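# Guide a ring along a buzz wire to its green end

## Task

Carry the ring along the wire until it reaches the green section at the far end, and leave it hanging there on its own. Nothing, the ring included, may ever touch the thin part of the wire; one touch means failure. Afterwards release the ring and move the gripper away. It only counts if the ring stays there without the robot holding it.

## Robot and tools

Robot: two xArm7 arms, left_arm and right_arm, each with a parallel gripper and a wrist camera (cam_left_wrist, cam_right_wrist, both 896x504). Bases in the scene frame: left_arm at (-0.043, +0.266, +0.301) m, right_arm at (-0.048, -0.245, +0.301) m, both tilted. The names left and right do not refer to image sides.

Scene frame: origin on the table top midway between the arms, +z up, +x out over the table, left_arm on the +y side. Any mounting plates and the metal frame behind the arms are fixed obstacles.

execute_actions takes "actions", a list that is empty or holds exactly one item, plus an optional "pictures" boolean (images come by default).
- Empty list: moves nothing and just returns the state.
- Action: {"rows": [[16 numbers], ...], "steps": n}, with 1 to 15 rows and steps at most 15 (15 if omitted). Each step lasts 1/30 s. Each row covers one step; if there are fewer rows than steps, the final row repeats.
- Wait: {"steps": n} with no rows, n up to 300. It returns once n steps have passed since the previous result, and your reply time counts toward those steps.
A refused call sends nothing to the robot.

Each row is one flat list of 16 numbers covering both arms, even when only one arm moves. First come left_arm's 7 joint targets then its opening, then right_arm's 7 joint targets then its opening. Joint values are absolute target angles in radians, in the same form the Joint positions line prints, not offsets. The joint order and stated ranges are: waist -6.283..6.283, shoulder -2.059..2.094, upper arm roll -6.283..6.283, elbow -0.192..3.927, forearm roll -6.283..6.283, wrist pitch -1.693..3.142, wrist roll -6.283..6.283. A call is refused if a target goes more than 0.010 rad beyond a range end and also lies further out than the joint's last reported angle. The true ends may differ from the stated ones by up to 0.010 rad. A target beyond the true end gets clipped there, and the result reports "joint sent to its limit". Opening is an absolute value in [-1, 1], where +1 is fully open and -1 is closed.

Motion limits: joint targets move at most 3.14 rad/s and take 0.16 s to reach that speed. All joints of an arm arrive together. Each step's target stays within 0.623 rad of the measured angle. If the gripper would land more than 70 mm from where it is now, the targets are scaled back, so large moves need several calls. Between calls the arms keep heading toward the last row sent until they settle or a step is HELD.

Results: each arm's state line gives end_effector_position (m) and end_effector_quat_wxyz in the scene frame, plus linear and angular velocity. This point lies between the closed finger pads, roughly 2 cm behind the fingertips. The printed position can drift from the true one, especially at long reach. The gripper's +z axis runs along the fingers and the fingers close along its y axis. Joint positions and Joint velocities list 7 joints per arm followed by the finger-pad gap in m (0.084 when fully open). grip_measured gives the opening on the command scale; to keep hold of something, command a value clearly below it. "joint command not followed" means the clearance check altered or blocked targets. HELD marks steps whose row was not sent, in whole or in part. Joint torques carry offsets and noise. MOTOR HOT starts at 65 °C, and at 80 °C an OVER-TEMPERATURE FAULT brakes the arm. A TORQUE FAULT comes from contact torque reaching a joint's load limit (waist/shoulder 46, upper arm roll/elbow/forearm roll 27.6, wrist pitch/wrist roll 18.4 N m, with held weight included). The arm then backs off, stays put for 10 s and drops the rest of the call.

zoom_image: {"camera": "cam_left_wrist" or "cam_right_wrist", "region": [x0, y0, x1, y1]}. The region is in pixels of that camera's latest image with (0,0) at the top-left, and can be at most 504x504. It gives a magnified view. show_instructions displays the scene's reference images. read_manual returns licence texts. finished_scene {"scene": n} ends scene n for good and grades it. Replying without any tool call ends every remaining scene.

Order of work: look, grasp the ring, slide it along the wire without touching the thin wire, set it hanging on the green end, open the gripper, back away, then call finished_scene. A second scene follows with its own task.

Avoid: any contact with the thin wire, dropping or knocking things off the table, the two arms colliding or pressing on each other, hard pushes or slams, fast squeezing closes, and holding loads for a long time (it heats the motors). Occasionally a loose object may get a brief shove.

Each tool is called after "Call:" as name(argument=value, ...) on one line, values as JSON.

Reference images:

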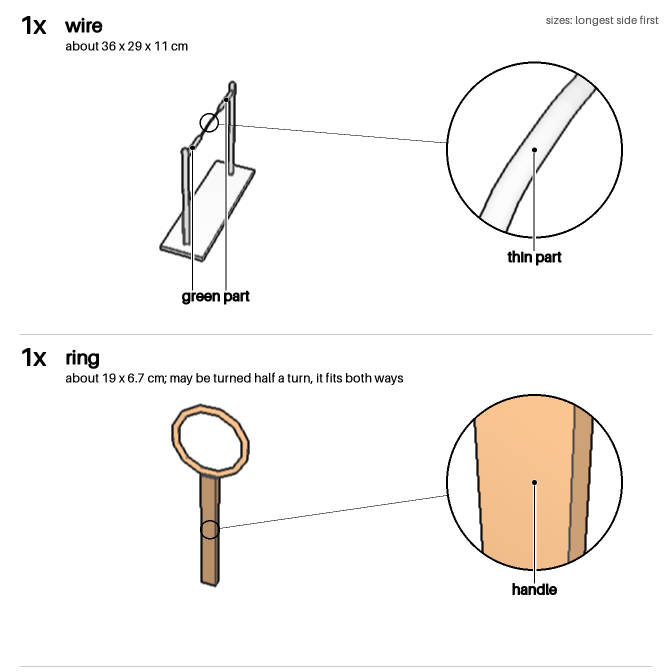

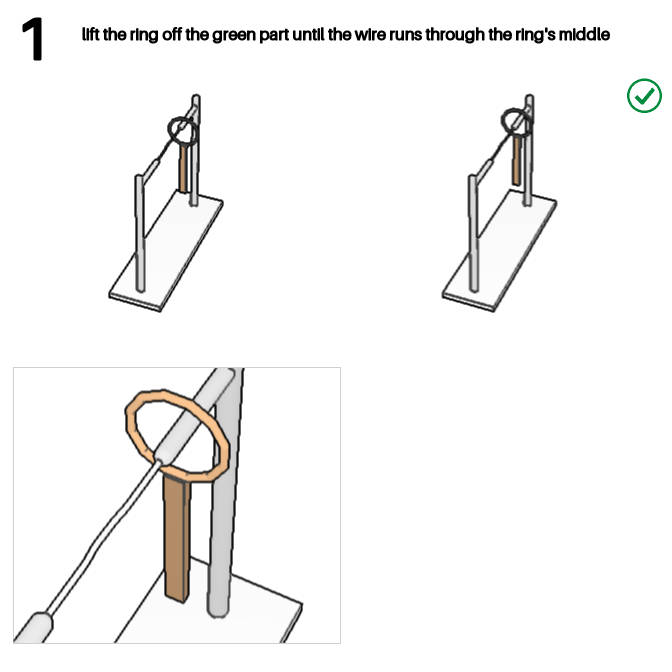

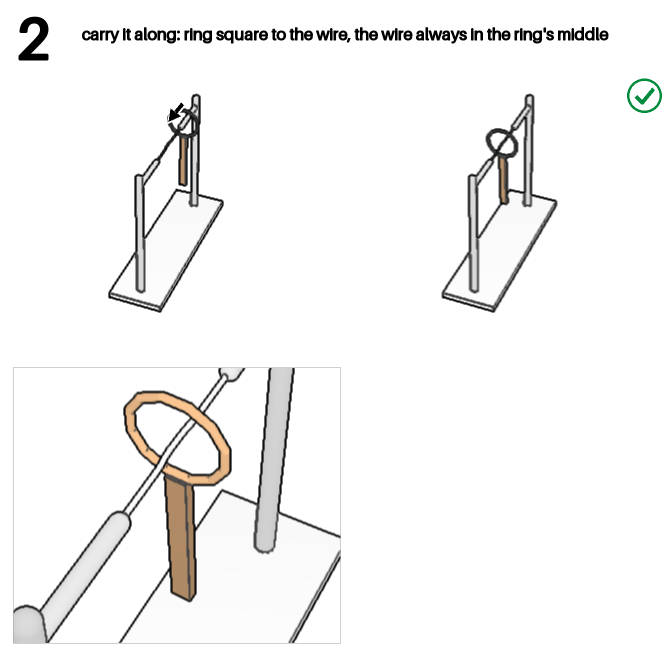

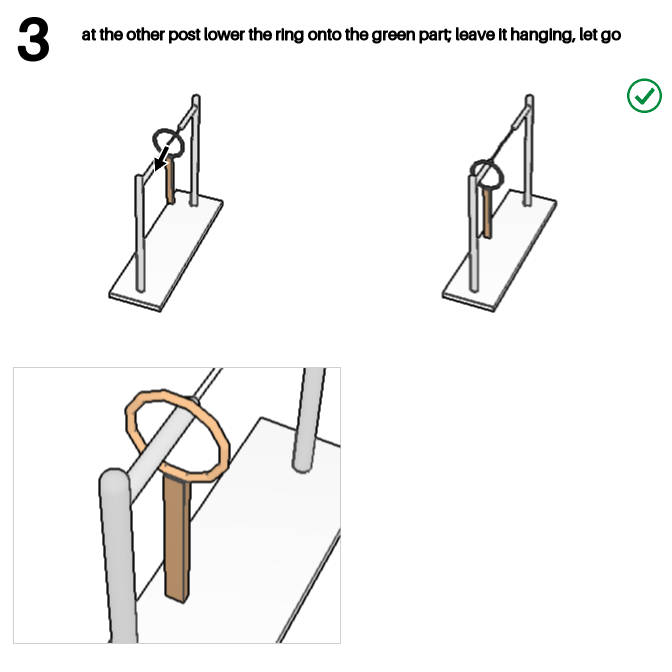

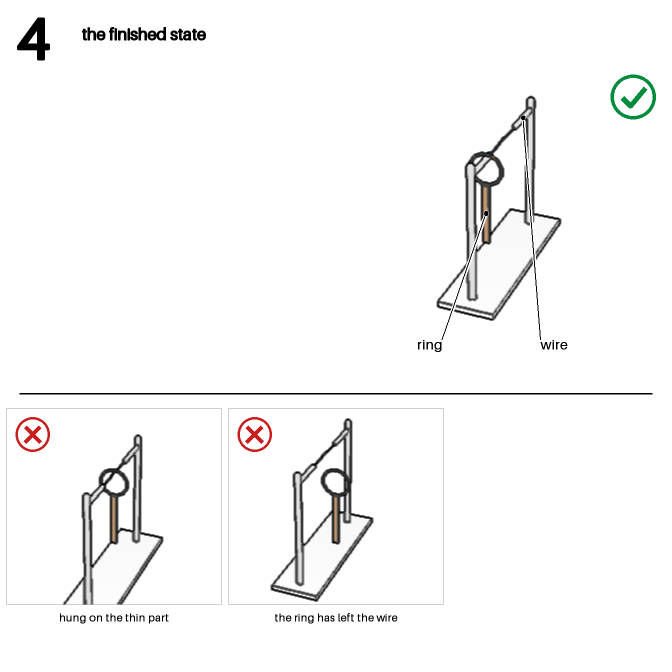

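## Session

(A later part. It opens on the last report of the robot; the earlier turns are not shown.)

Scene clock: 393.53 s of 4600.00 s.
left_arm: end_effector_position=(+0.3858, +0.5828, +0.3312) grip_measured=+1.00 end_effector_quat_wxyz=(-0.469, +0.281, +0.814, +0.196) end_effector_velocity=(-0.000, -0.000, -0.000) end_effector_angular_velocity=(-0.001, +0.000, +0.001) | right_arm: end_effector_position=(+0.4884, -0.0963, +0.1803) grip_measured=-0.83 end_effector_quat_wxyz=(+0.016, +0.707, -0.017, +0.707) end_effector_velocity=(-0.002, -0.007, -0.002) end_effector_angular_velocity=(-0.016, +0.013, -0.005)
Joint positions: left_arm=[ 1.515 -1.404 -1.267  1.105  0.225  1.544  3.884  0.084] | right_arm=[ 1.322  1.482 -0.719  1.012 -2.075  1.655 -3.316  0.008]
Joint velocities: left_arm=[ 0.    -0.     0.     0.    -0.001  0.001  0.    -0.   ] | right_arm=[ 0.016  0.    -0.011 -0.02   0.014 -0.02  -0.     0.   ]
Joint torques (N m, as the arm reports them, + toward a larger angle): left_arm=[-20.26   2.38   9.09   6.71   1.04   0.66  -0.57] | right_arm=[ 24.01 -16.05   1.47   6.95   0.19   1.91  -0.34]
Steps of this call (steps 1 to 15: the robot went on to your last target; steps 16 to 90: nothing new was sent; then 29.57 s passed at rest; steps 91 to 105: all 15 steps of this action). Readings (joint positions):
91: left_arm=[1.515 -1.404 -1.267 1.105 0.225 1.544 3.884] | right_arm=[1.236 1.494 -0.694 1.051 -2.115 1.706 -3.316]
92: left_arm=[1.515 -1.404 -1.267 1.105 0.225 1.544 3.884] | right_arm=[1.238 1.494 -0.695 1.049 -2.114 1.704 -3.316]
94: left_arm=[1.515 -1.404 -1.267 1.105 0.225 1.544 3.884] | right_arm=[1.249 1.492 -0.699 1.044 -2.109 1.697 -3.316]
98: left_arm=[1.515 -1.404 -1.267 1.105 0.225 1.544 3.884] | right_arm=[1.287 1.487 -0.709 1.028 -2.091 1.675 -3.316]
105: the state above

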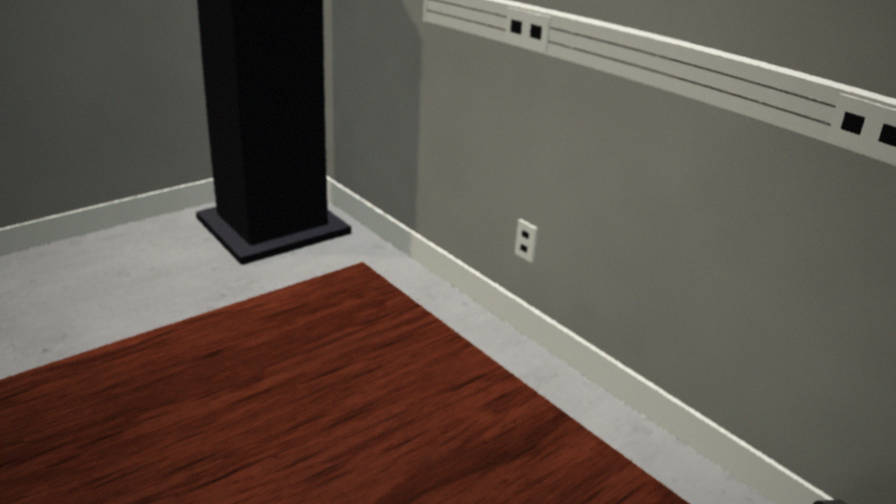

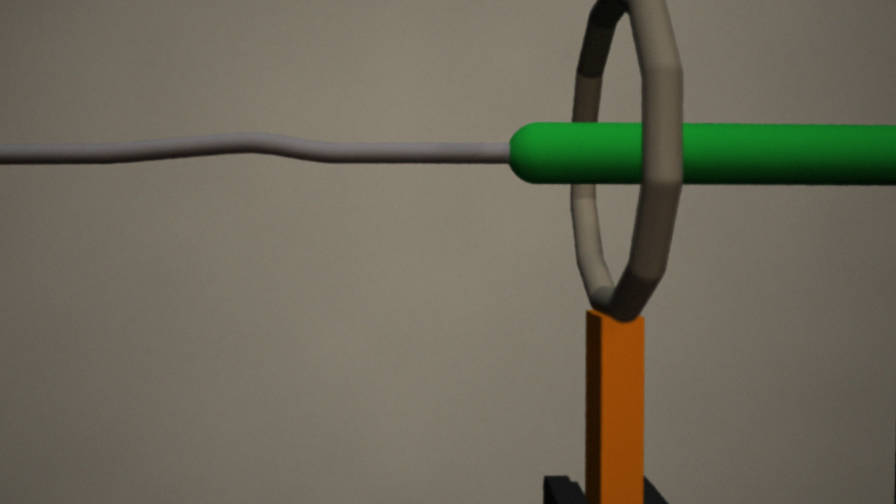

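Call:
execute_actions(actions=[{"rows": [[1.515,-1.404,-1.267,1.105,0.225,1.544,3.884,1,1.3187,1.4961,-0.7111,1.0464,-2.0669,1.6477,-3.3371,-1],[1.515,-1.404,-1.267,1.105,0.225,1.544,3.884,1,1.3187,1.4961,-0.7111,1.0464,-2.0669,1.6477,-3.3371,-1],[1.515,-1.404,-1.267,1.105,0.225,1.544,3.884,1,1.3135,1.5108,-0.7028,1.0822,-2.0597,1.6420,-3.3580,-1],[1.515,-1.404,-1.267,1.105,0.225,1.544,3.884,1,1.3135,1.5108,-0.7028,1.0822,-2.0597,1.6420,-3.3580,-1],[1.515,-1.404,-1.267,1.105,0.225,1.544,3.884,1,1.3083,1.5256,-0.6946,1.1180,-2.0526,1.6362,-3.3790,-1],[1.515,-1.404,-1.267,1.105,0.225,1.544,3.884,1,1.3083,1.5256,-0.6946,1.1180,-2.0526,1.6362,-3.3790,-1],[1.515,-1.404,-1.267,1.105,0.225,1.544,3.884,1,1.3031,1.5403,-0.6863,1.1538,-2.0454,1.6305,-3.3999,-1],[1.515,-1.404,-1.267,1.105,0.225,1.544,3.884,1,1.3031,1.5403,-0.6863,1.1538,-2.0454,1.6305,-3.3999,-1],[1.515,-1.404,-1.267,1.105,0.225,1.544,3.884,1,1.2979,1.5551,-0.6780,1.1896,-2.0383,1.6248,-3.4209,-1]], "steps": 15}])

Scene clock: 456.20 s of 4600.00 s.
left_arm: end_effector_position=(+0.3858, +0.5828, +0.3312) grip_measured=+1.00 end_effector_quat_wxyz=(-0.469, +0.281, +0.814, +0.196) end_effector_velocity=(+0.000, -0.000, -0.000) end_effector_angular_velocity=(-0.001, -0.000, -0.001) | right_arm: end_effector_position=(+0.4908, -0.0415, +0.1812) grip_measured=-0.83 end_effector_quat_wxyz=(+0.016, +0.707, -0.017, +0.707) end_effector_velocity=(+0.002, +0.027, -0.002) end_effector_angular_velocity=(-0.017, +0.004, -0.008)
Joint positions: left_arm=[ 1.515 -1.404 -1.267  1.105  0.225  1.544  3.884  0.084] | right_arm=[ 1.3    1.552 -0.679  1.182 -2.04   1.626 -3.415  0.008]
Joint velocities: left_arm=[-0.     0.    -0.001 -0.    -0.    -0.001 -0.     0.   ] | right_arm=[-0.018  0.046  0.017  0.101  0.026 -0.018 -0.07  -0.   ]
Joint torques (N m, as the arm reports them, + toward a larger angle): left_arm=[-20.1    2.79   9.     6.03   1.58   0.68  -0.47] | right_arm=[ 25.17 -18.38   0.81   6.66   0.16   1.86  -0.44]
Steps of this call (steps 1 to 15: the robot went on to your last target; steps 16 to 90: nothing new was sent; then 59.17 s passed at rest; steps 91 to 105: all 15 steps of this action). Readings (joint positions):
91: left_arm=[1.515 -1.404 -1.267 1.105 0.225 1.544 3.884] | right_arm=[1.324 1.481 -0.719 1.011 -2.074 1.653 -3.316]
92: left_arm=[1.515 -1.404 -1.267 1.105 0.225 1.544 3.884] | right_arm=[1.323 1.483 -0.719 1.014 -2.073 1.653 -3.319]
94: left_arm=[1.515 -1.404 -1.267 1.105 0.225 1.544 3.884] | right_arm=[1.320 1.490 -0.715 1.032 -2.069 1.650 -3.329]
98: left_arm=[1.515 -1.404 -1.267 1.105 0.225 1.544 3.884] | right_arm=[1.312 1.515 -0.700 1.092 -2.058 1.640 -3.363]
105: the state above

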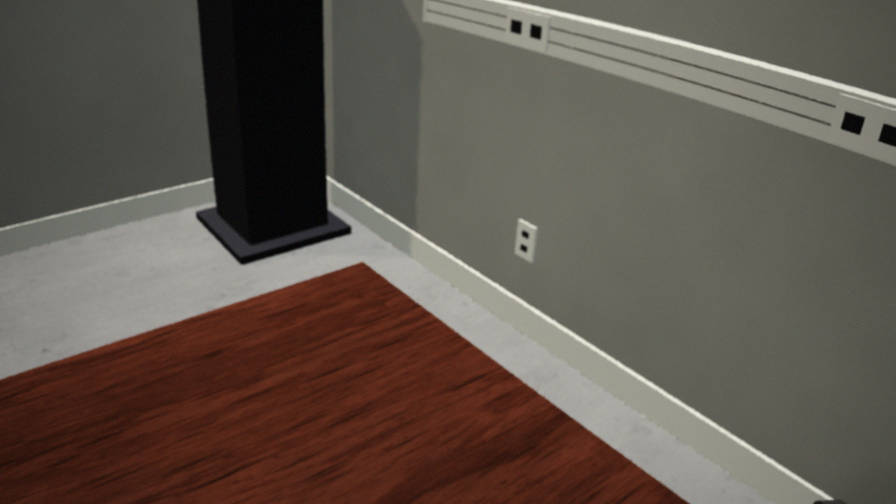

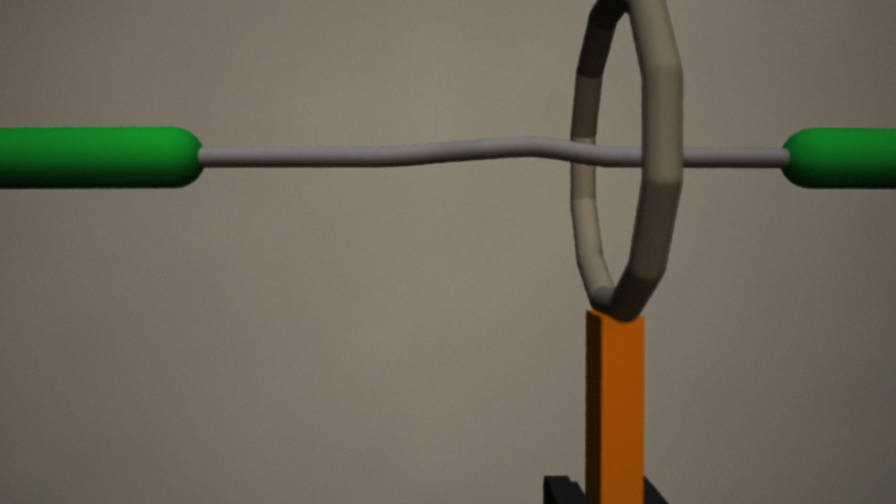

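Call:
execute_actions(actions=[{"rows": [[1.515,-1.404,-1.267,1.105,0.225,1.544,3.884,1,1.2844,1.5677,-0.6667,1.2291,-2.0395,1.6257,-3.4453,-1],[1.515,-1.404,-1.267,1.105,0.225,1.544,3.884,1,1.2844,1.5677,-0.6667,1.2291,-2.0395,1.6257,-3.4453,-1],[1.515,-1.404,-1.267,1.105,0.225,1.544,3.884,1,1.2709,1.5803,-0.6554,1.2686,-2.0407,1.6266,-3.4697,-1],[1.515,-1.404,-1.267,1.105,0.225,1.544,3.884,1,1.2709,1.5803,-0.6554,1.2686,-2.0407,1.6266,-3.4697,-1],[1.515,-1.404,-1.267,1.105,0.225,1.544,3.884,1,1.2573,1.5928,-0.6441,1.3080,-2.0420,1.6276,-3.4942,-1],[1.515,-1.404,-1.267,1.105,0.225,1.544,3.884,1,1.2573,1.5928,-0.6441,1.3080,-2.0420,1.6276,-3.4942,-1],[1.515,-1.404,-1.267,1.105,0.225,1.544,3.884,1,1.2438,1.6054,-0.6328,1.3475,-2.0432,1.6285,-3.5186,-1],[1.515,-1.404,-1.267,1.105,0.225,1.544,3.884,1,1.2438,1.6054,-0.6328,1.3475,-2.0432,1.6285,-3.5186,-1],[1.515,-1.404,-1.267,1.105,0.225,1.544,3.884,1,1.2303,1.6180,-0.6215,1.3870,-2.0444,1.6294,-3.5430,-1]], "steps": 15}])

Scene clock: 472.17 s of 4600.00 s.
left_arm: end_effector_position=(+0.3858, +0.5828, +0.3312) grip_measured=+1.00 end_effector_quat_wxyz=(-0.469, +0.281, +0.814, +0.196) end_effector_velocity=(-0.000, -0.000, -0.000) end_effector_angular_velocity=(-0.001, +0.002, +0.000) | right_arm: end_effector_position=(+0.4933, +0.0144, +0.1809) grip_measured=-0.83 end_effector_quat_wxyz=(+0.016, +0.707, -0.017, +0.707) end_effector_velocity=(+0.003, +0.027, -0.002) end_effector_angular_velocity=(-0.014, +0.002, -0.011)
Joint positions: left_arm=[ 1.515 -1.404 -1.267  1.105  0.225  1.544  3.884  0.084] | right_arm=[ 1.234  1.615 -0.624  1.378 -2.044  1.629 -3.537  0.008]
Joint velocities: left_arm=[ 0.     0.    -0.    -0.    -0.     0.001  0.002  0.   ] | right_arm=[-0.046  0.039  0.028  0.117 -0.001  0.004 -0.082 -0.   ]
Joint torques (N m, as the arm reports them, + toward a larger angle): left_arm=[-19.91   2.87   8.79   6.33   1.34   0.66  -0.33] | right_arm=[ 26.5  -20.2    1.97   8.81  -0.52   1.84  -0.33]
Steps of this call (steps 1 to 15: the robot went on to your last target; steps 16 to 90: nothing new was sent; then 12.47 s passed at rest; steps 91 to 105: all 15 steps of this action). Readings (joint positions):
91: left_arm=[1.515 -1.404 -1.267 1.105 0.225 1.544 3.884] | right_arm=[1.298 1.555 -0.678 1.190 -2.038 1.625 -3.421]
92: left_arm=[1.515 -1.404 -1.267 1.105 0.225 1.544 3.884] | right_arm=[1.296 1.556 -0.677 1.193 -2.038 1.625 -3.424]
94: left_arm=[1.515 -1.404 -1.267 1.105 0.225 1.544 3.884] | right_arm=[1.289 1.563 -0.672 1.213 -2.039 1.625 -3.436]
98: left_arm=[1.515 -1.404 -1.267 1.105 0.225 1.544 3.884] | right_arm=[1.268 1.583 -0.652 1.278 -2.041 1.627 -3.476]
105: the state above

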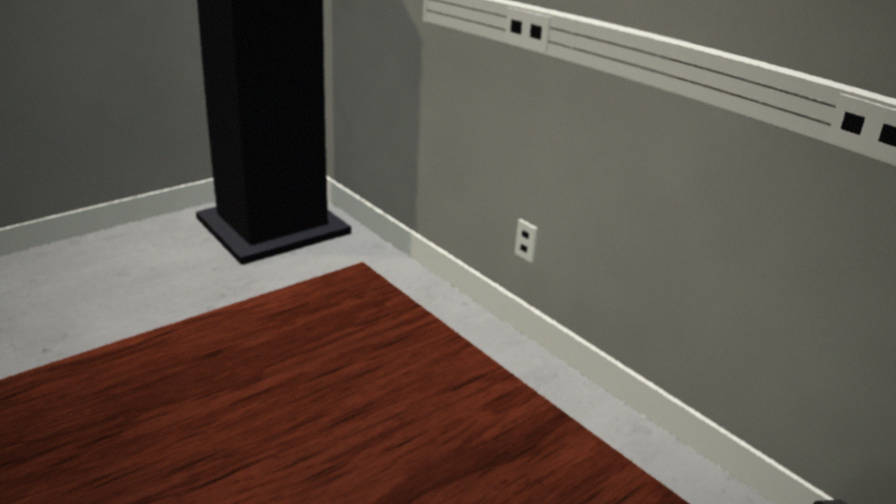

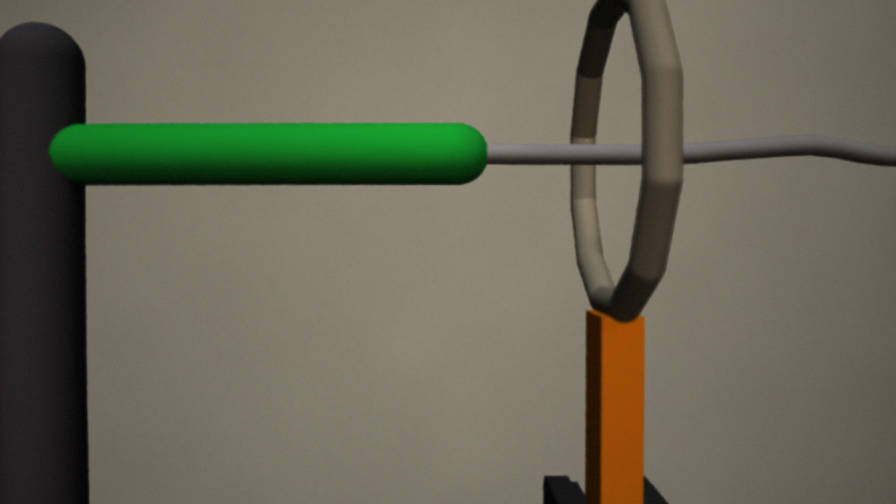

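Call:
execute_actions(actions=[{"rows": [[1.515,-1.404,-1.267,1.105,0.225,1.544,3.884,1,1.2210,1.6416,-0.6186,1.4371,-2.0391,1.6212,-3.5674,-1],[1.515,-1.404,-1.267,1.105,0.225,1.544,3.884,1,1.2210,1.6416,-0.6186,1.4371,-2.0391,1.6212,-3.5674,-1],[1.515,-1.404,-1.267,1.105,0.225,1.544,3.884,1,1.2118,1.6651,-0.6157,1.4872,-2.0338,1.6130,-3.5919,-1],[1.515,-1.404,-1.267,1.105,0.225,1.544,3.884,1,1.2118,1.6651,-0.6157,1.4872,-2.0338,1.6130,-3.5919,-1],[1.515,-1.404,-1.267,1.105,0.225,1.544,3.884,1,1.2025,1.6887,-0.6128,1.5372,-2.0284,1.6048,-3.6163,-1],[1.515,-1.404,-1.267,1.105,0.225,1.544,3.884,1,1.2025,1.6887,-0.6128,1.5372,-2.0284,1.6048,-3.6163,-1],[1.515,-1.404,-1.267,1.105,0.225,1.544,3.884,1,1.1933,1.7122,-0.6099,1.5873,-2.0231,1.5966,-3.6408,-1],[1.515,-1.404,-1.267,1.105,0.225,1.544,3.884,1,1.1933,1.7122,-0.6099,1.5873,-2.0231,1.5966,-3.6408,-1],[1.515,-1.404,-1.267,1.105,0.225,1.544,3.884,1,1.1840,1.7358,-0.6070,1.6374,-2.0178,1.5884,-3.6652,-1]], "steps": 15}])

Scene clock: 507.67 s of 4600.00 s.
left_arm: end_effector_position=(+0.3858, +0.5828, +0.3312) grip_measured=+1.00 end_effector_quat_wxyz=(-0.469, +0.281, +0.814, +0.196) end_effector_velocity=(-0.000, -0.001, -0.000) end_effector_angular_velocity=(-0.001, +0.001, -0.000) | right_arm: end_effector_position=(+0.4960, +0.0731, +0.1807) grip_measured=-0.83 end_effector_quat_wxyz=(+0.016, +0.707, -0.017, +0.707) end_effector_velocity=(+0.001, +0.034, -0.002) end_effector_angular_velocity=(-0.010, +0.005, -0.002)
Joint positions: left_arm=[ 1.515 -1.404 -1.267  1.105  0.225  1.544  3.884  0.084] | right_arm=[ 1.187  1.73  -0.607  1.625 -2.019  1.59  -3.659  0.008]
Joint velocities: left_arm=[-0.    -0.    -0.002  0.    -0.001  0.002 -0.001  0.   ] | right_arm=[-0.032  0.078  0.004  0.161  0.02  -0.027 -0.086  0.   ]
Joint torques (N m, as the arm reports them, + toward a larger angle): left_arm=[-19.9    2.17   8.89   6.2    0.89   0.78  -0.21] | right_arm=[ 26.66 -22.34   1.67   9.63  -0.4    1.53  -0.19]
Steps of this call (steps 1 to 15: the robot went on to your last target; steps 16 to 90: nothing new was sent; then 32.00 s passed at rest; steps 91 to 105: all 15 steps of this action). Readings (joint positions):
91: left_arm=[1.515 -1.404 -1.267 1.105 0.225 1.544 3.884] | right_arm=[1.230 1.618 -0.621 1.387 -2.044 1.629 -3.543]
92: left_arm=[1.515 -1.404 -1.267 1.105 0.225 1.544 3.884] | right_arm=[1.229 1.620 -0.622 1.392 -2.044 1.629 -3.546]
94: left_arm=[1.515 -1.404 -1.267 1.105 0.225 1.544 3.884] | right_arm=[1.225 1.632 -0.621 1.416 -2.041 1.625 -3.558]
98: left_arm=[1.515 -1.404 -1.267 1.105 0.225 1.544 3.884] | right_arm=[1.210 1.670 -0.615 1.497 -2.033 1.611 -3.597]
105: the state above

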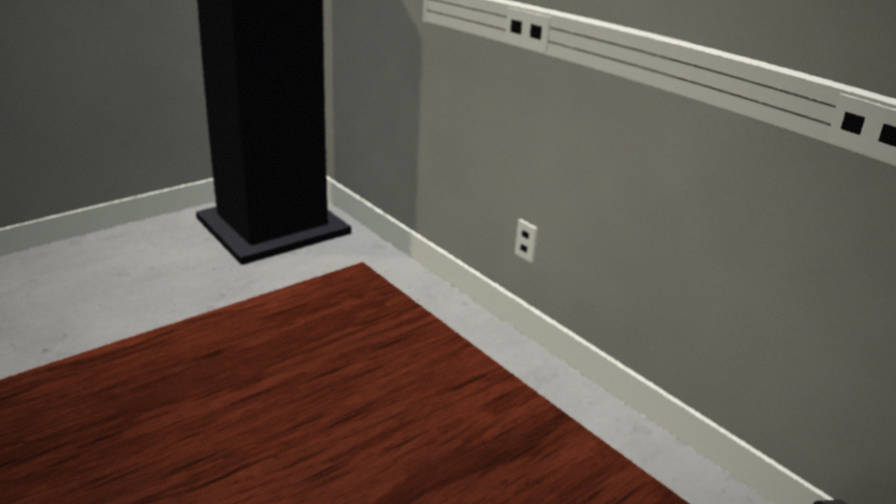

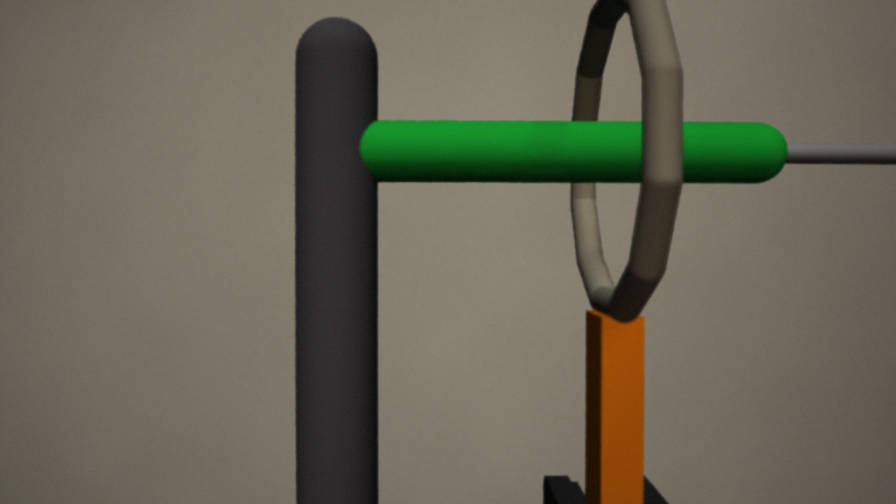

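Call:
execute_actions(actions=[{"rows": [[1.515,-1.404,-1.267,1.105,0.225,1.544,3.884,1,1.1680,1.7418,-0.6030,1.6483,-2.0280,1.5952,-3.6652,-1],[1.515,-1.404,-1.267,1.105,0.225,1.544,3.884,1,1.1680,1.7418,-0.6030,1.6483,-2.0280,1.5952,-3.6652,-1],[1.515,-1.404,-1.267,1.105,0.225,1.544,3.884,1,1.1520,1.7477,-0.5990,1.6591,-2.0383,1.6019,-3.6652,-1],[1.515,-1.404,-1.267,1.105,0.225,1.544,3.884,1,1.1520,1.7477,-0.5990,1.6591,-2.0383,1.6019,-3.6652,-1],[1.515,-1.404,-1.267,1.105,0.225,1.544,3.884,1,1.1359,1.7537,-0.5949,1.6700,-2.0485,1.6087,-3.6652,-1],[1.515,-1.404,-1.267,1.105,0.225,1.544,3.884,1,1.1359,1.7537,-0.5949,1.6700,-2.0485,1.6087,-3.6652,-1],[1.515,-1.404,-1.267,1.105,0.225,1.544,3.884,1,1.1199,1.7596,-0.5909,1.6808,-2.0587,1.6154,-3.6652,-1]], "steps": 15}])

Scene clock: 537.40 s of 4600.00 s.
left_arm: end_effector_position=(+0.3858, +0.5828, +0.3312) grip_measured=+1.00 end_effector_quat_wxyz=(-0.469, +0.281, +0.814, +0.196) end_effector_velocity=(+0.000, -0.000, -0.000) end_effector_angular_velocity=(-0.001, -0.002, +0.001) | right_arm: end_effector_position=(+0.4965, +0.0751, +0.1615) grip_measured=-0.83 end_effector_quat_wxyz=(+0.017, +0.707, -0.017, +0.707) end_effector_velocity=(+0.003, +0.006, +0.007) end_effector_angular_velocity=(+0.019, -0.014, -0.001)
Joint positions: left_arm=[ 1.515 -1.404 -1.267  1.105  0.225  1.544  3.884  0.084] | right_arm=[ 1.121  1.759 -0.591  1.68  -2.058  1.615 -3.665  0.008]
Joint velocities: left_arm=[-0.     0.     0.     0.    -0.002 -0.001 -0.001 -0.   ] | right_arm=[-0.008  0.     0.007  0.023 -0.014  0.011 -0.    -0.   ]
Joint torques (N m, as the arm reports them, + toward a larger angle): left_arm=[-20.11   1.84   8.67   6.35   1.26   0.53  -0.5 ] | right_arm=[ 29.01 -20.7    3.3    9.89  -0.69   1.74  -0.32]
Steps of this call (steps 1 to 30: the robot went on to your last target; steps 31 to 90: nothing new was sent; then 26.23 s passed at rest; steps 91 to 105: all 15 steps of this action). Readings (joint positions):
91: left_arm=[1.515 -1.404 -1.267 1.105 0.225 1.544 3.884] | right_arm=[1.184 1.736 -0.607 1.637 -2.018 1.588 -3.665]
92: left_arm=[1.515 -1.404 -1.267 1.105 0.225 1.544 3.884] | right_arm=[1.182 1.736 -0.606 1.639 -2.019 1.590 -3.665]
94: left_arm=[1.515 -1.404 -1.267 1.105 0.225 1.544 3.884] | right_arm=[1.174 1.739 -0.604 1.645 -2.025 1.593 -3.665]
98: left_arm=[1.515 -1.404 -1.267 1.105 0.225 1.544 3.884] | right_arm=[1.146 1.750 -0.598 1.663 -2.042 1.604 -3.665]
105: the state above

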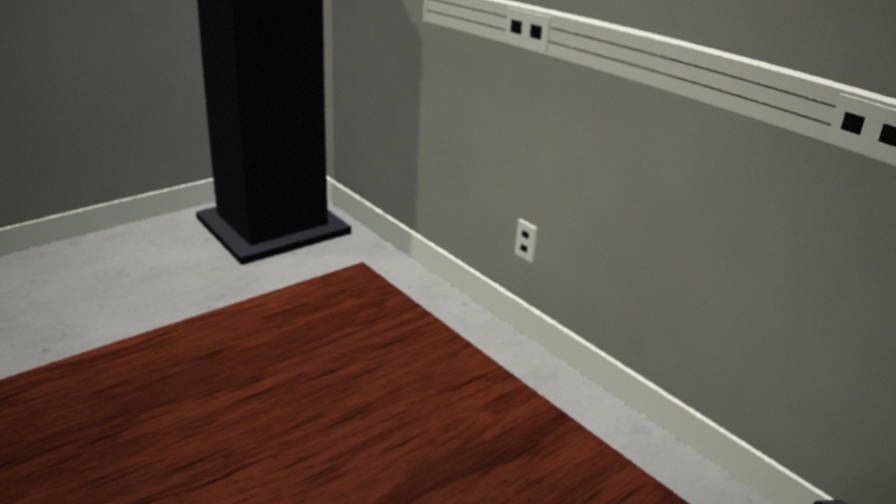

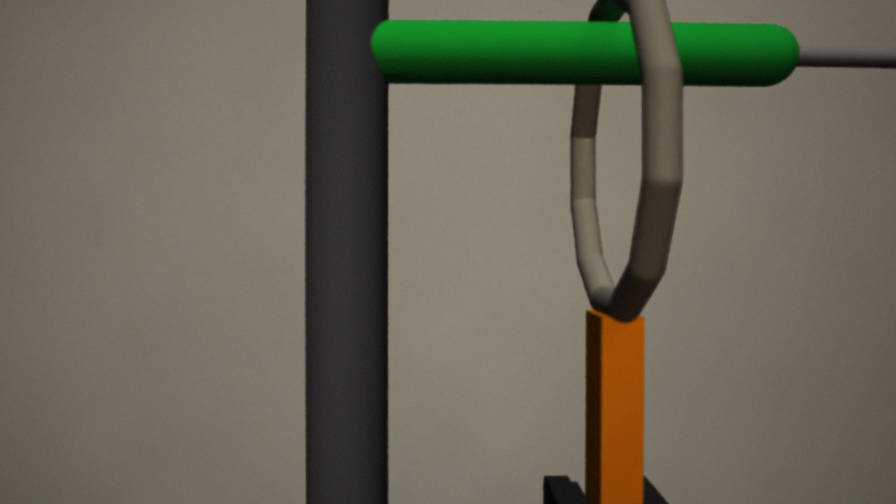

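Call:
execute_actions(actions=[{"rows": [[1.515,-1.404,-1.267,1.105,0.225,1.544,3.884,1,1.1199,1.7596,-0.5909,1.6808,-2.0587,1.6154,-3.6652,-0.82],[1.515,-1.404,-1.267,1.105,0.225,1.544,3.884,1,1.1199,1.7596,-0.5909,1.6808,-2.0587,1.6154,-3.6652,-0.78],[1.515,-1.404,-1.267,1.105,0.225,1.544,3.884,1,1.1199,1.7596,-0.5909,1.6808,-2.0587,1.6154,-3.6652,-0.72],[1.515,-1.404,-1.267,1.105,0.225,1.544,3.884,1,1.1199,1.7596,-0.5909,1.6808,-2.0587,1.6154,-3.6652,-0.64],[1.515,-1.404,-1.267,1.105,0.225,1.544,3.884,1,1.1199,1.7596,-0.5909,1.6808,-2.0587,1.6154,-3.6652,-0.54],[1.515,-1.404,-1.267,1.105,0.225,1.544,3.884,1,1.1199,1.7596,-0.5909,1.6808,-2.0587,1.6154,-3.6652,-0.42],[1.515,-1.404,-1.267,1.105,0.225,1.544,3.884,1,1.1199,1.7596,-0.5909,1.6808,-2.0587,1.6154,-3.6652,-0.3],[1.515,-1.404,-1.267,1.105,0.225,1.544,3.884,1,1.1199,1.7596,-0.5909,1.6808,-2.0587,1.6154,-3.6652,-0.15]], "steps": 15}])

Scene clock: 557.57 s of 4600.00 s.
left_arm: end_effector_position=(+0.3858, +0.5828, +0.3312) grip_measured=+1.00 end_effector_quat_wxyz=(-0.469, +0.281, +0.814, +0.196) end_effector_velocity=(-0.000, +0.000, +0.000) end_effector_angular_velocity=(+0.002, +0.002, -0.001) | right_arm: end_effector_position=(+0.4966, +0.0752, +0.1613) grip_measured=-0.18 end_effector_quat_wxyz=(+0.017, +0.707, -0.017, +0.707) end_effector_velocity=(+0.000, -0.000, -0.001) end_effector_angular_velocity=(-0.001, +0.001, -0.000)
Joint positions: left_arm=[ 1.515 -1.404 -1.267  1.105  0.225  1.544  3.884  0.084] | right_arm=[ 1.12   1.76  -0.591  1.681 -2.059  1.615 -3.665  0.036]
Joint velocities: left_arm=[-0.    -0.    -0.    -0.001  0.002  0.001 -0.     0.   ] | right_arm=[-0.001 -0.    -0.    -0.     0.    -0.    -0.001  0.008]
Joint torques (N m, as the arm reports them, + toward a larger angle): left_arm=[-20.51   2.37   9.31   6.42   1.2    0.64  -0.54] | right_arm=[ 28.64 -20.6    3.32  10.4   -0.76   1.55  -0.27]
Steps of this call (steps 1 to 15: the robot went on to your last target; steps 16 to 90: nothing new was sent; then 16.67 s passed at rest; steps 91 to 105: all 15 steps of this action). Readings (joint positions):
91: left_arm=[1.515 -1.404 -1.267 1.105 0.225 1.544 3.884] | right_arm=[1.120 1.760 -0.591 1.681 -2.059 1.615 -3.665]
92: left_arm=[1.515 -1.404 -1.267 1.105 0.225 1.544 3.884] | right_arm=[1.120 1.760 -0.591 1.681 -2.059 1.615 -3.665]
94: left_arm=[1.515 -1.404 -1.267 1.105 0.225 1.544 3.884] | right_arm=[1.120 1.760 -0.591 1.681 -2.059 1.615 -3.665]
98: left_arm=[1.515 -1.404 -1.267 1.105 0.225 1.544 3.884] | right_arm=[1.120 1.760 -0.591 1.681 -2.059 1.616 -3.665]
105: the state above

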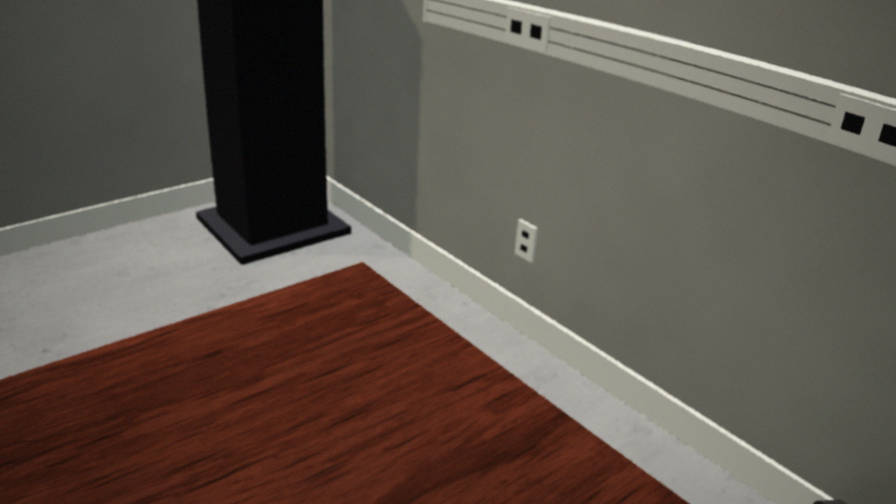

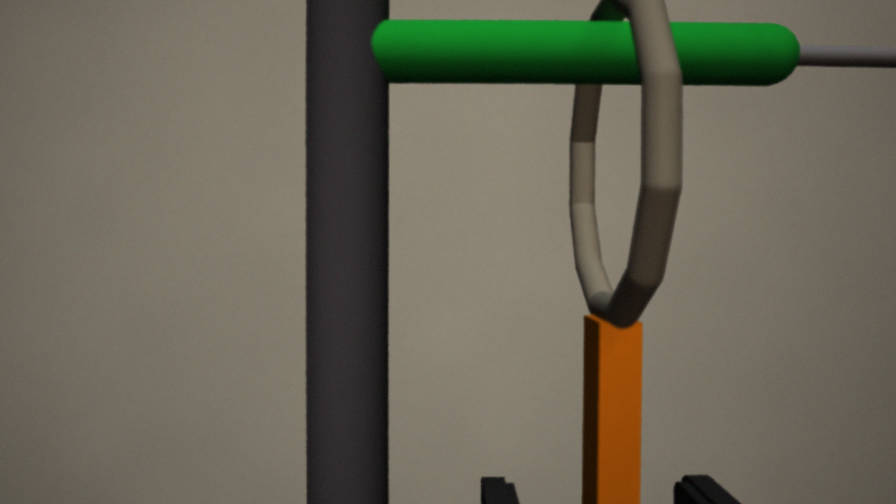

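Call:
execute_actions(actions=[{"rows": [[1.515,-1.404,-1.267,1.105,0.225,1.544,3.884,1,1.1134,1.7624,-0.5434,1.6593,-2.0660,1.6707,-3.6652,-0.15],[1.515,-1.404,-1.267,1.105,0.225,1.544,3.884,1,1.1134,1.7624,-0.5434,1.6593,-2.0660,1.6707,-3.6652,-0.15],[1.515,-1.404,-1.267,1.105,0.225,1.544,3.884,1,1.1068,1.7652,-0.4960,1.6377,-2.0732,1.7260,-3.6652,-0.15],[1.515,-1.404,-1.267,1.105,0.225,1.544,3.884,1,1.1068,1.7652,-0.4960,1.6377,-2.0732,1.7260,-3.6652,-0.15],[1.515,-1.404,-1.267,1.105,0.225,1.544,3.884,1,1.1003,1.7680,-0.4485,1.6162,-2.0805,1.7814,-3.6652,-0.15],[1.515,-1.404,-1.267,1.105,0.225,1.544,3.884,1,1.1003,1.7680,-0.4485,1.6162,-2.0805,1.7814,-3.6652,-0.15],[1.515,-1.404,-1.267,1.105,0.225,1.544,3.884,1,1.0937,1.7708,-0.4011,1.5946,-2.0877,1.8367,-3.6652,-0.15],[1.515,-1.404,-1.267,1.105,0.225,1.544,3.884,1,1.0937,1.7708,-0.4011,1.5946,-2.0877,1.8367,-3.6652,-0.15],[1.515,-1.404,-1.267,1.105,0.225,1.544,3.884,1,1.0872,1.7736,-0.3536,1.5731,-2.0950,1.8920,-3.6652,-0.15]], "steps": 15}])

Scene clock: 583.33 s of 4600.00 s.
left_arm: end_effector_position=(+0.3858, +0.5828, +0.3312) grip_measured=+1.00 end_effector_quat_wxyz=(-0.469, +0.281, +0.814, +0.196) end_effector_velocity=(-0.000, +0.001, +0.000) end_effector_angular_velocity=(+0.001, +0.002, +0.000) | right_arm: end_effector_position=(+0.3993, +0.0808, +0.1593) grip_measured=-0.16 end_effector_quat_wxyz=(+0.016, +0.708, -0.015, +0.705) end_effector_velocity=(-0.055, -0.003, +0.018) end_effector_angular_velocity=(+0.009, -0.030, -0.018)
Joint positions: left_arm=[ 1.515 -1.404 -1.267  1.105  0.225  1.544  3.884  0.084] | right_arm=[ 1.09   1.775 -0.363  1.577 -2.093  1.876 -3.665  0.037]
Joint velocities: left_arm=[ 0.     0.     0.001 -0.     0.002  0.001  0.001  0.   ] | right_arm=[-0.024  0.     0.147 -0.066 -0.025  0.204 -0.001 -0.   ]
Joint torques (N m, as the arm reports them, + toward a larger angle): left_arm=[-19.7    2.08   8.93   6.14   1.26   0.82  -0.42] | right_arm=[ 24.22 -23.04   3.78   9.78  -1.31   1.75  -0.31]
Steps of this call (steps 1 to 15: the robot went on to your last target; steps 16 to 90: nothing new was sent; then 22.27 s passed at rest; steps 91 to 105: all 15 steps of this action). Readings (joint positions):
91: left_arm=[1.515 -1.404 -1.267 1.105 0.225 1.544 3.884] | right_arm=[1.120 1.760 -0.591 1.681 -2.059 1.616 -3.665]
92: left_arm=[1.515 -1.404 -1.267 1.105 0.225 1.544 3.884] | right_arm=[1.119 1.759 -0.587 1.679 -2.059 1.622 -3.665]
94: left_arm=[1.515 -1.404 -1.267 1.105 0.225 1.544 3.884] | right_arm=[1.116 1.759 -0.566 1.670 -2.063 1.649 -3.665]
98: left_arm=[1.515 -1.404 -1.267 1.105 0.225 1.544 3.884] | right_arm=[1.106 1.766 -0.487 1.633 -2.074 1.735 -3.665]
105: the state above

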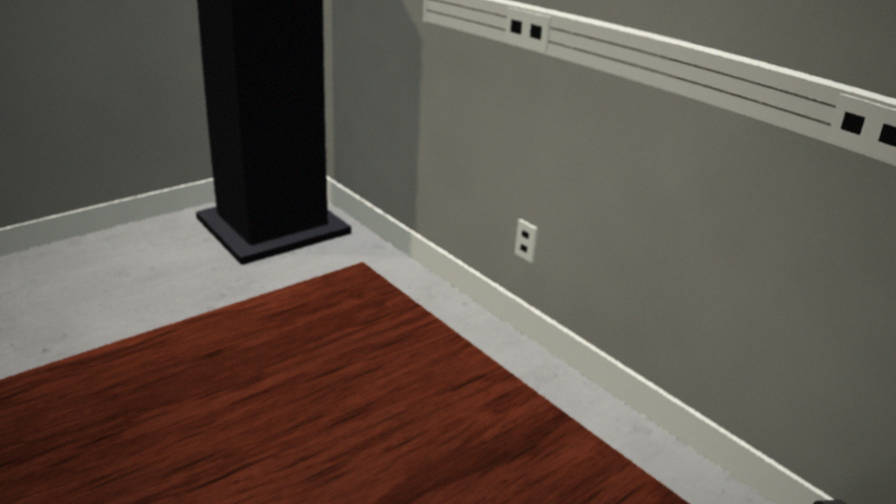

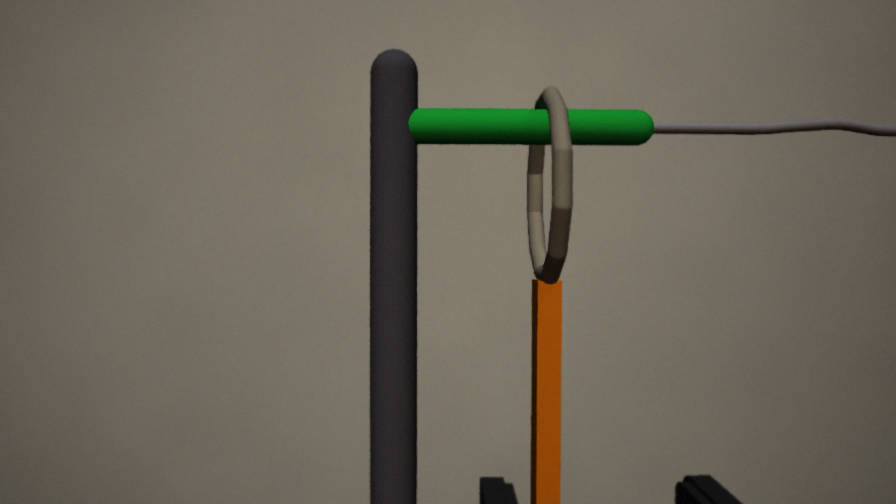

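Call:
execute_actions(actions=[{"rows": [[1.515,-1.404,-1.267,1.105,0.225,1.544,3.884,1,1.079,1.777,-0.2943,1.5462,-2.104,1.961,-3.6652,-0.15],[1.515,-1.404,-1.267,1.105,0.225,1.544,3.884,1,1.079,1.777,-0.2943,1.5462,-2.104,1.961,-3.6652,-0.15],[1.515,-1.404,-1.267,1.105,0.225,1.544,3.884,1,1.0709,1.7806,-0.235,1.5193,-2.113,2.03,-3.6652,-0.15],[1.515,-1.404,-1.267,1.105,0.225,1.544,3.884,1,1.0709,1.7806,-0.235,1.5193,-2.113,2.03,-3.6652,-0.15],[1.515,-1.404,-1.267,1.105,0.225,1.544,3.884,1,1.063,1.784,-0.176,1.492,-2.122,2.10,-3.6652,-0.15]], "steps": 15}])

Scene clock: 597.23 s of 4600.00 s.
left_arm: end_effector_position=(+0.3858, +0.5828, +0.3312) grip_measured=+1.00 end_effector_quat_wxyz=(-0.469, +0.281, +0.814, +0.196) end_effector_velocity=(+0.001, -0.001, -0.001) end_effector_angular_velocity=(-0.002, -0.002, -0.002) | right_arm: end_effector_position=(+0.3260, +0.0799, +0.1814) grip_measured=-0.16 end_effector_quat_wxyz=(+0.009, +0.705, -0.020, +0.709) end_effector_velocity=(+0.004, -0.005, +0.010) end_effector_angular_velocity=(+0.007, -0.023, -0.027)
Joint positions: left_arm=[ 1.515 -1.404 -1.267  1.105  0.225  1.544  3.884  0.084] | right_arm=[ 1.063  1.784 -0.179  1.494 -2.122  2.097 -3.665  0.037]
Joint velocities: left_arm=[-0.     0.    -0.001  0.    -0.001 -0.002 -0.    -0.   ] | right_arm=[-0.01  -0.011  0.011 -0.003 -0.005  0.042 -0.     0.   ]
Joint torques (N m, as the arm reports them, + toward a larger angle): left_arm=[-20.11   2.48   9.12   6.66   1.33   0.8   -0.39] | right_arm=[ 22.35 -19.06  10.6    6.98  -1.18   1.69  -0.34]
Steps of this call (steps 1 to 30: the robot went on to your last target; steps 31 to 90: nothing new was sent; then 10.40 s passed at rest; steps 91 to 105: all 15 steps of this action). Readings (joint positions):
91: left_arm=[1.515 -1.404 -1.267 1.105 0.225 1.544 3.884] | right_arm=[1.087 1.774 -0.353 1.573 -2.095 1.892 -3.665]
92: left_arm=[1.515 -1.404 -1.267 1.105 0.225 1.544 3.884] | right_arm=[1.086 1.773 -0.350 1.571 -2.096 1.899 -3.665]
94: left_arm=[1.515 -1.404 -1.267 1.105 0.225 1.544 3.884] | right_arm=[1.082 1.774 -0.324 1.560 -2.100 1.931 -3.665]
98: left_arm=[1.515 -1.404 -1.267 1.105 0.225 1.544 3.884] | right_arm=[1.071 1.782 -0.230 1.516 -2.114 2.034 -3.665]
105: the state above

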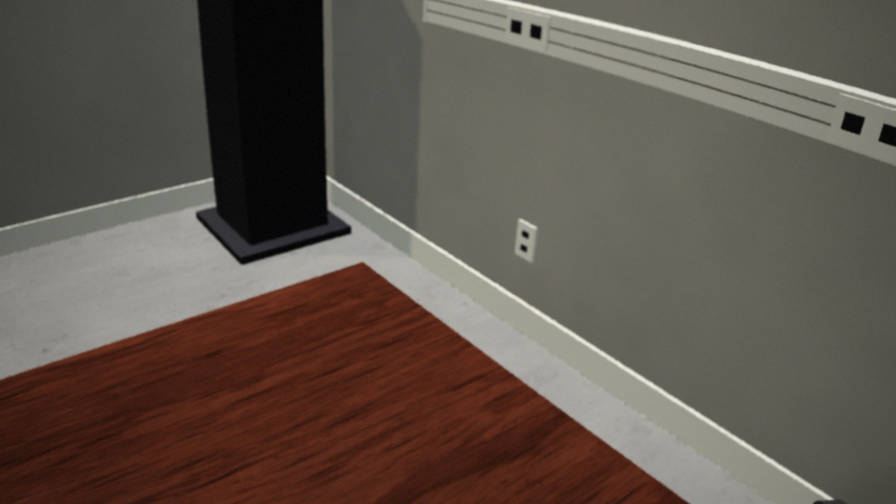

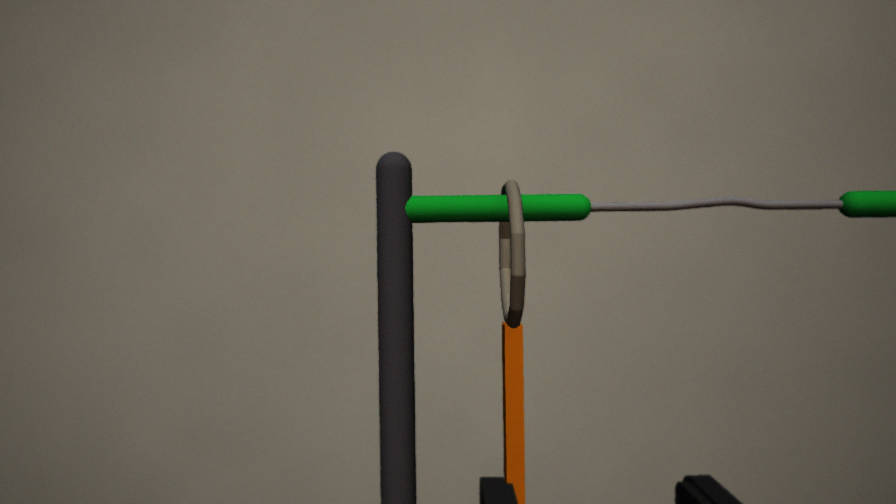

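Call:
finished_scene(scene=1)

The scene is finished: the task was done.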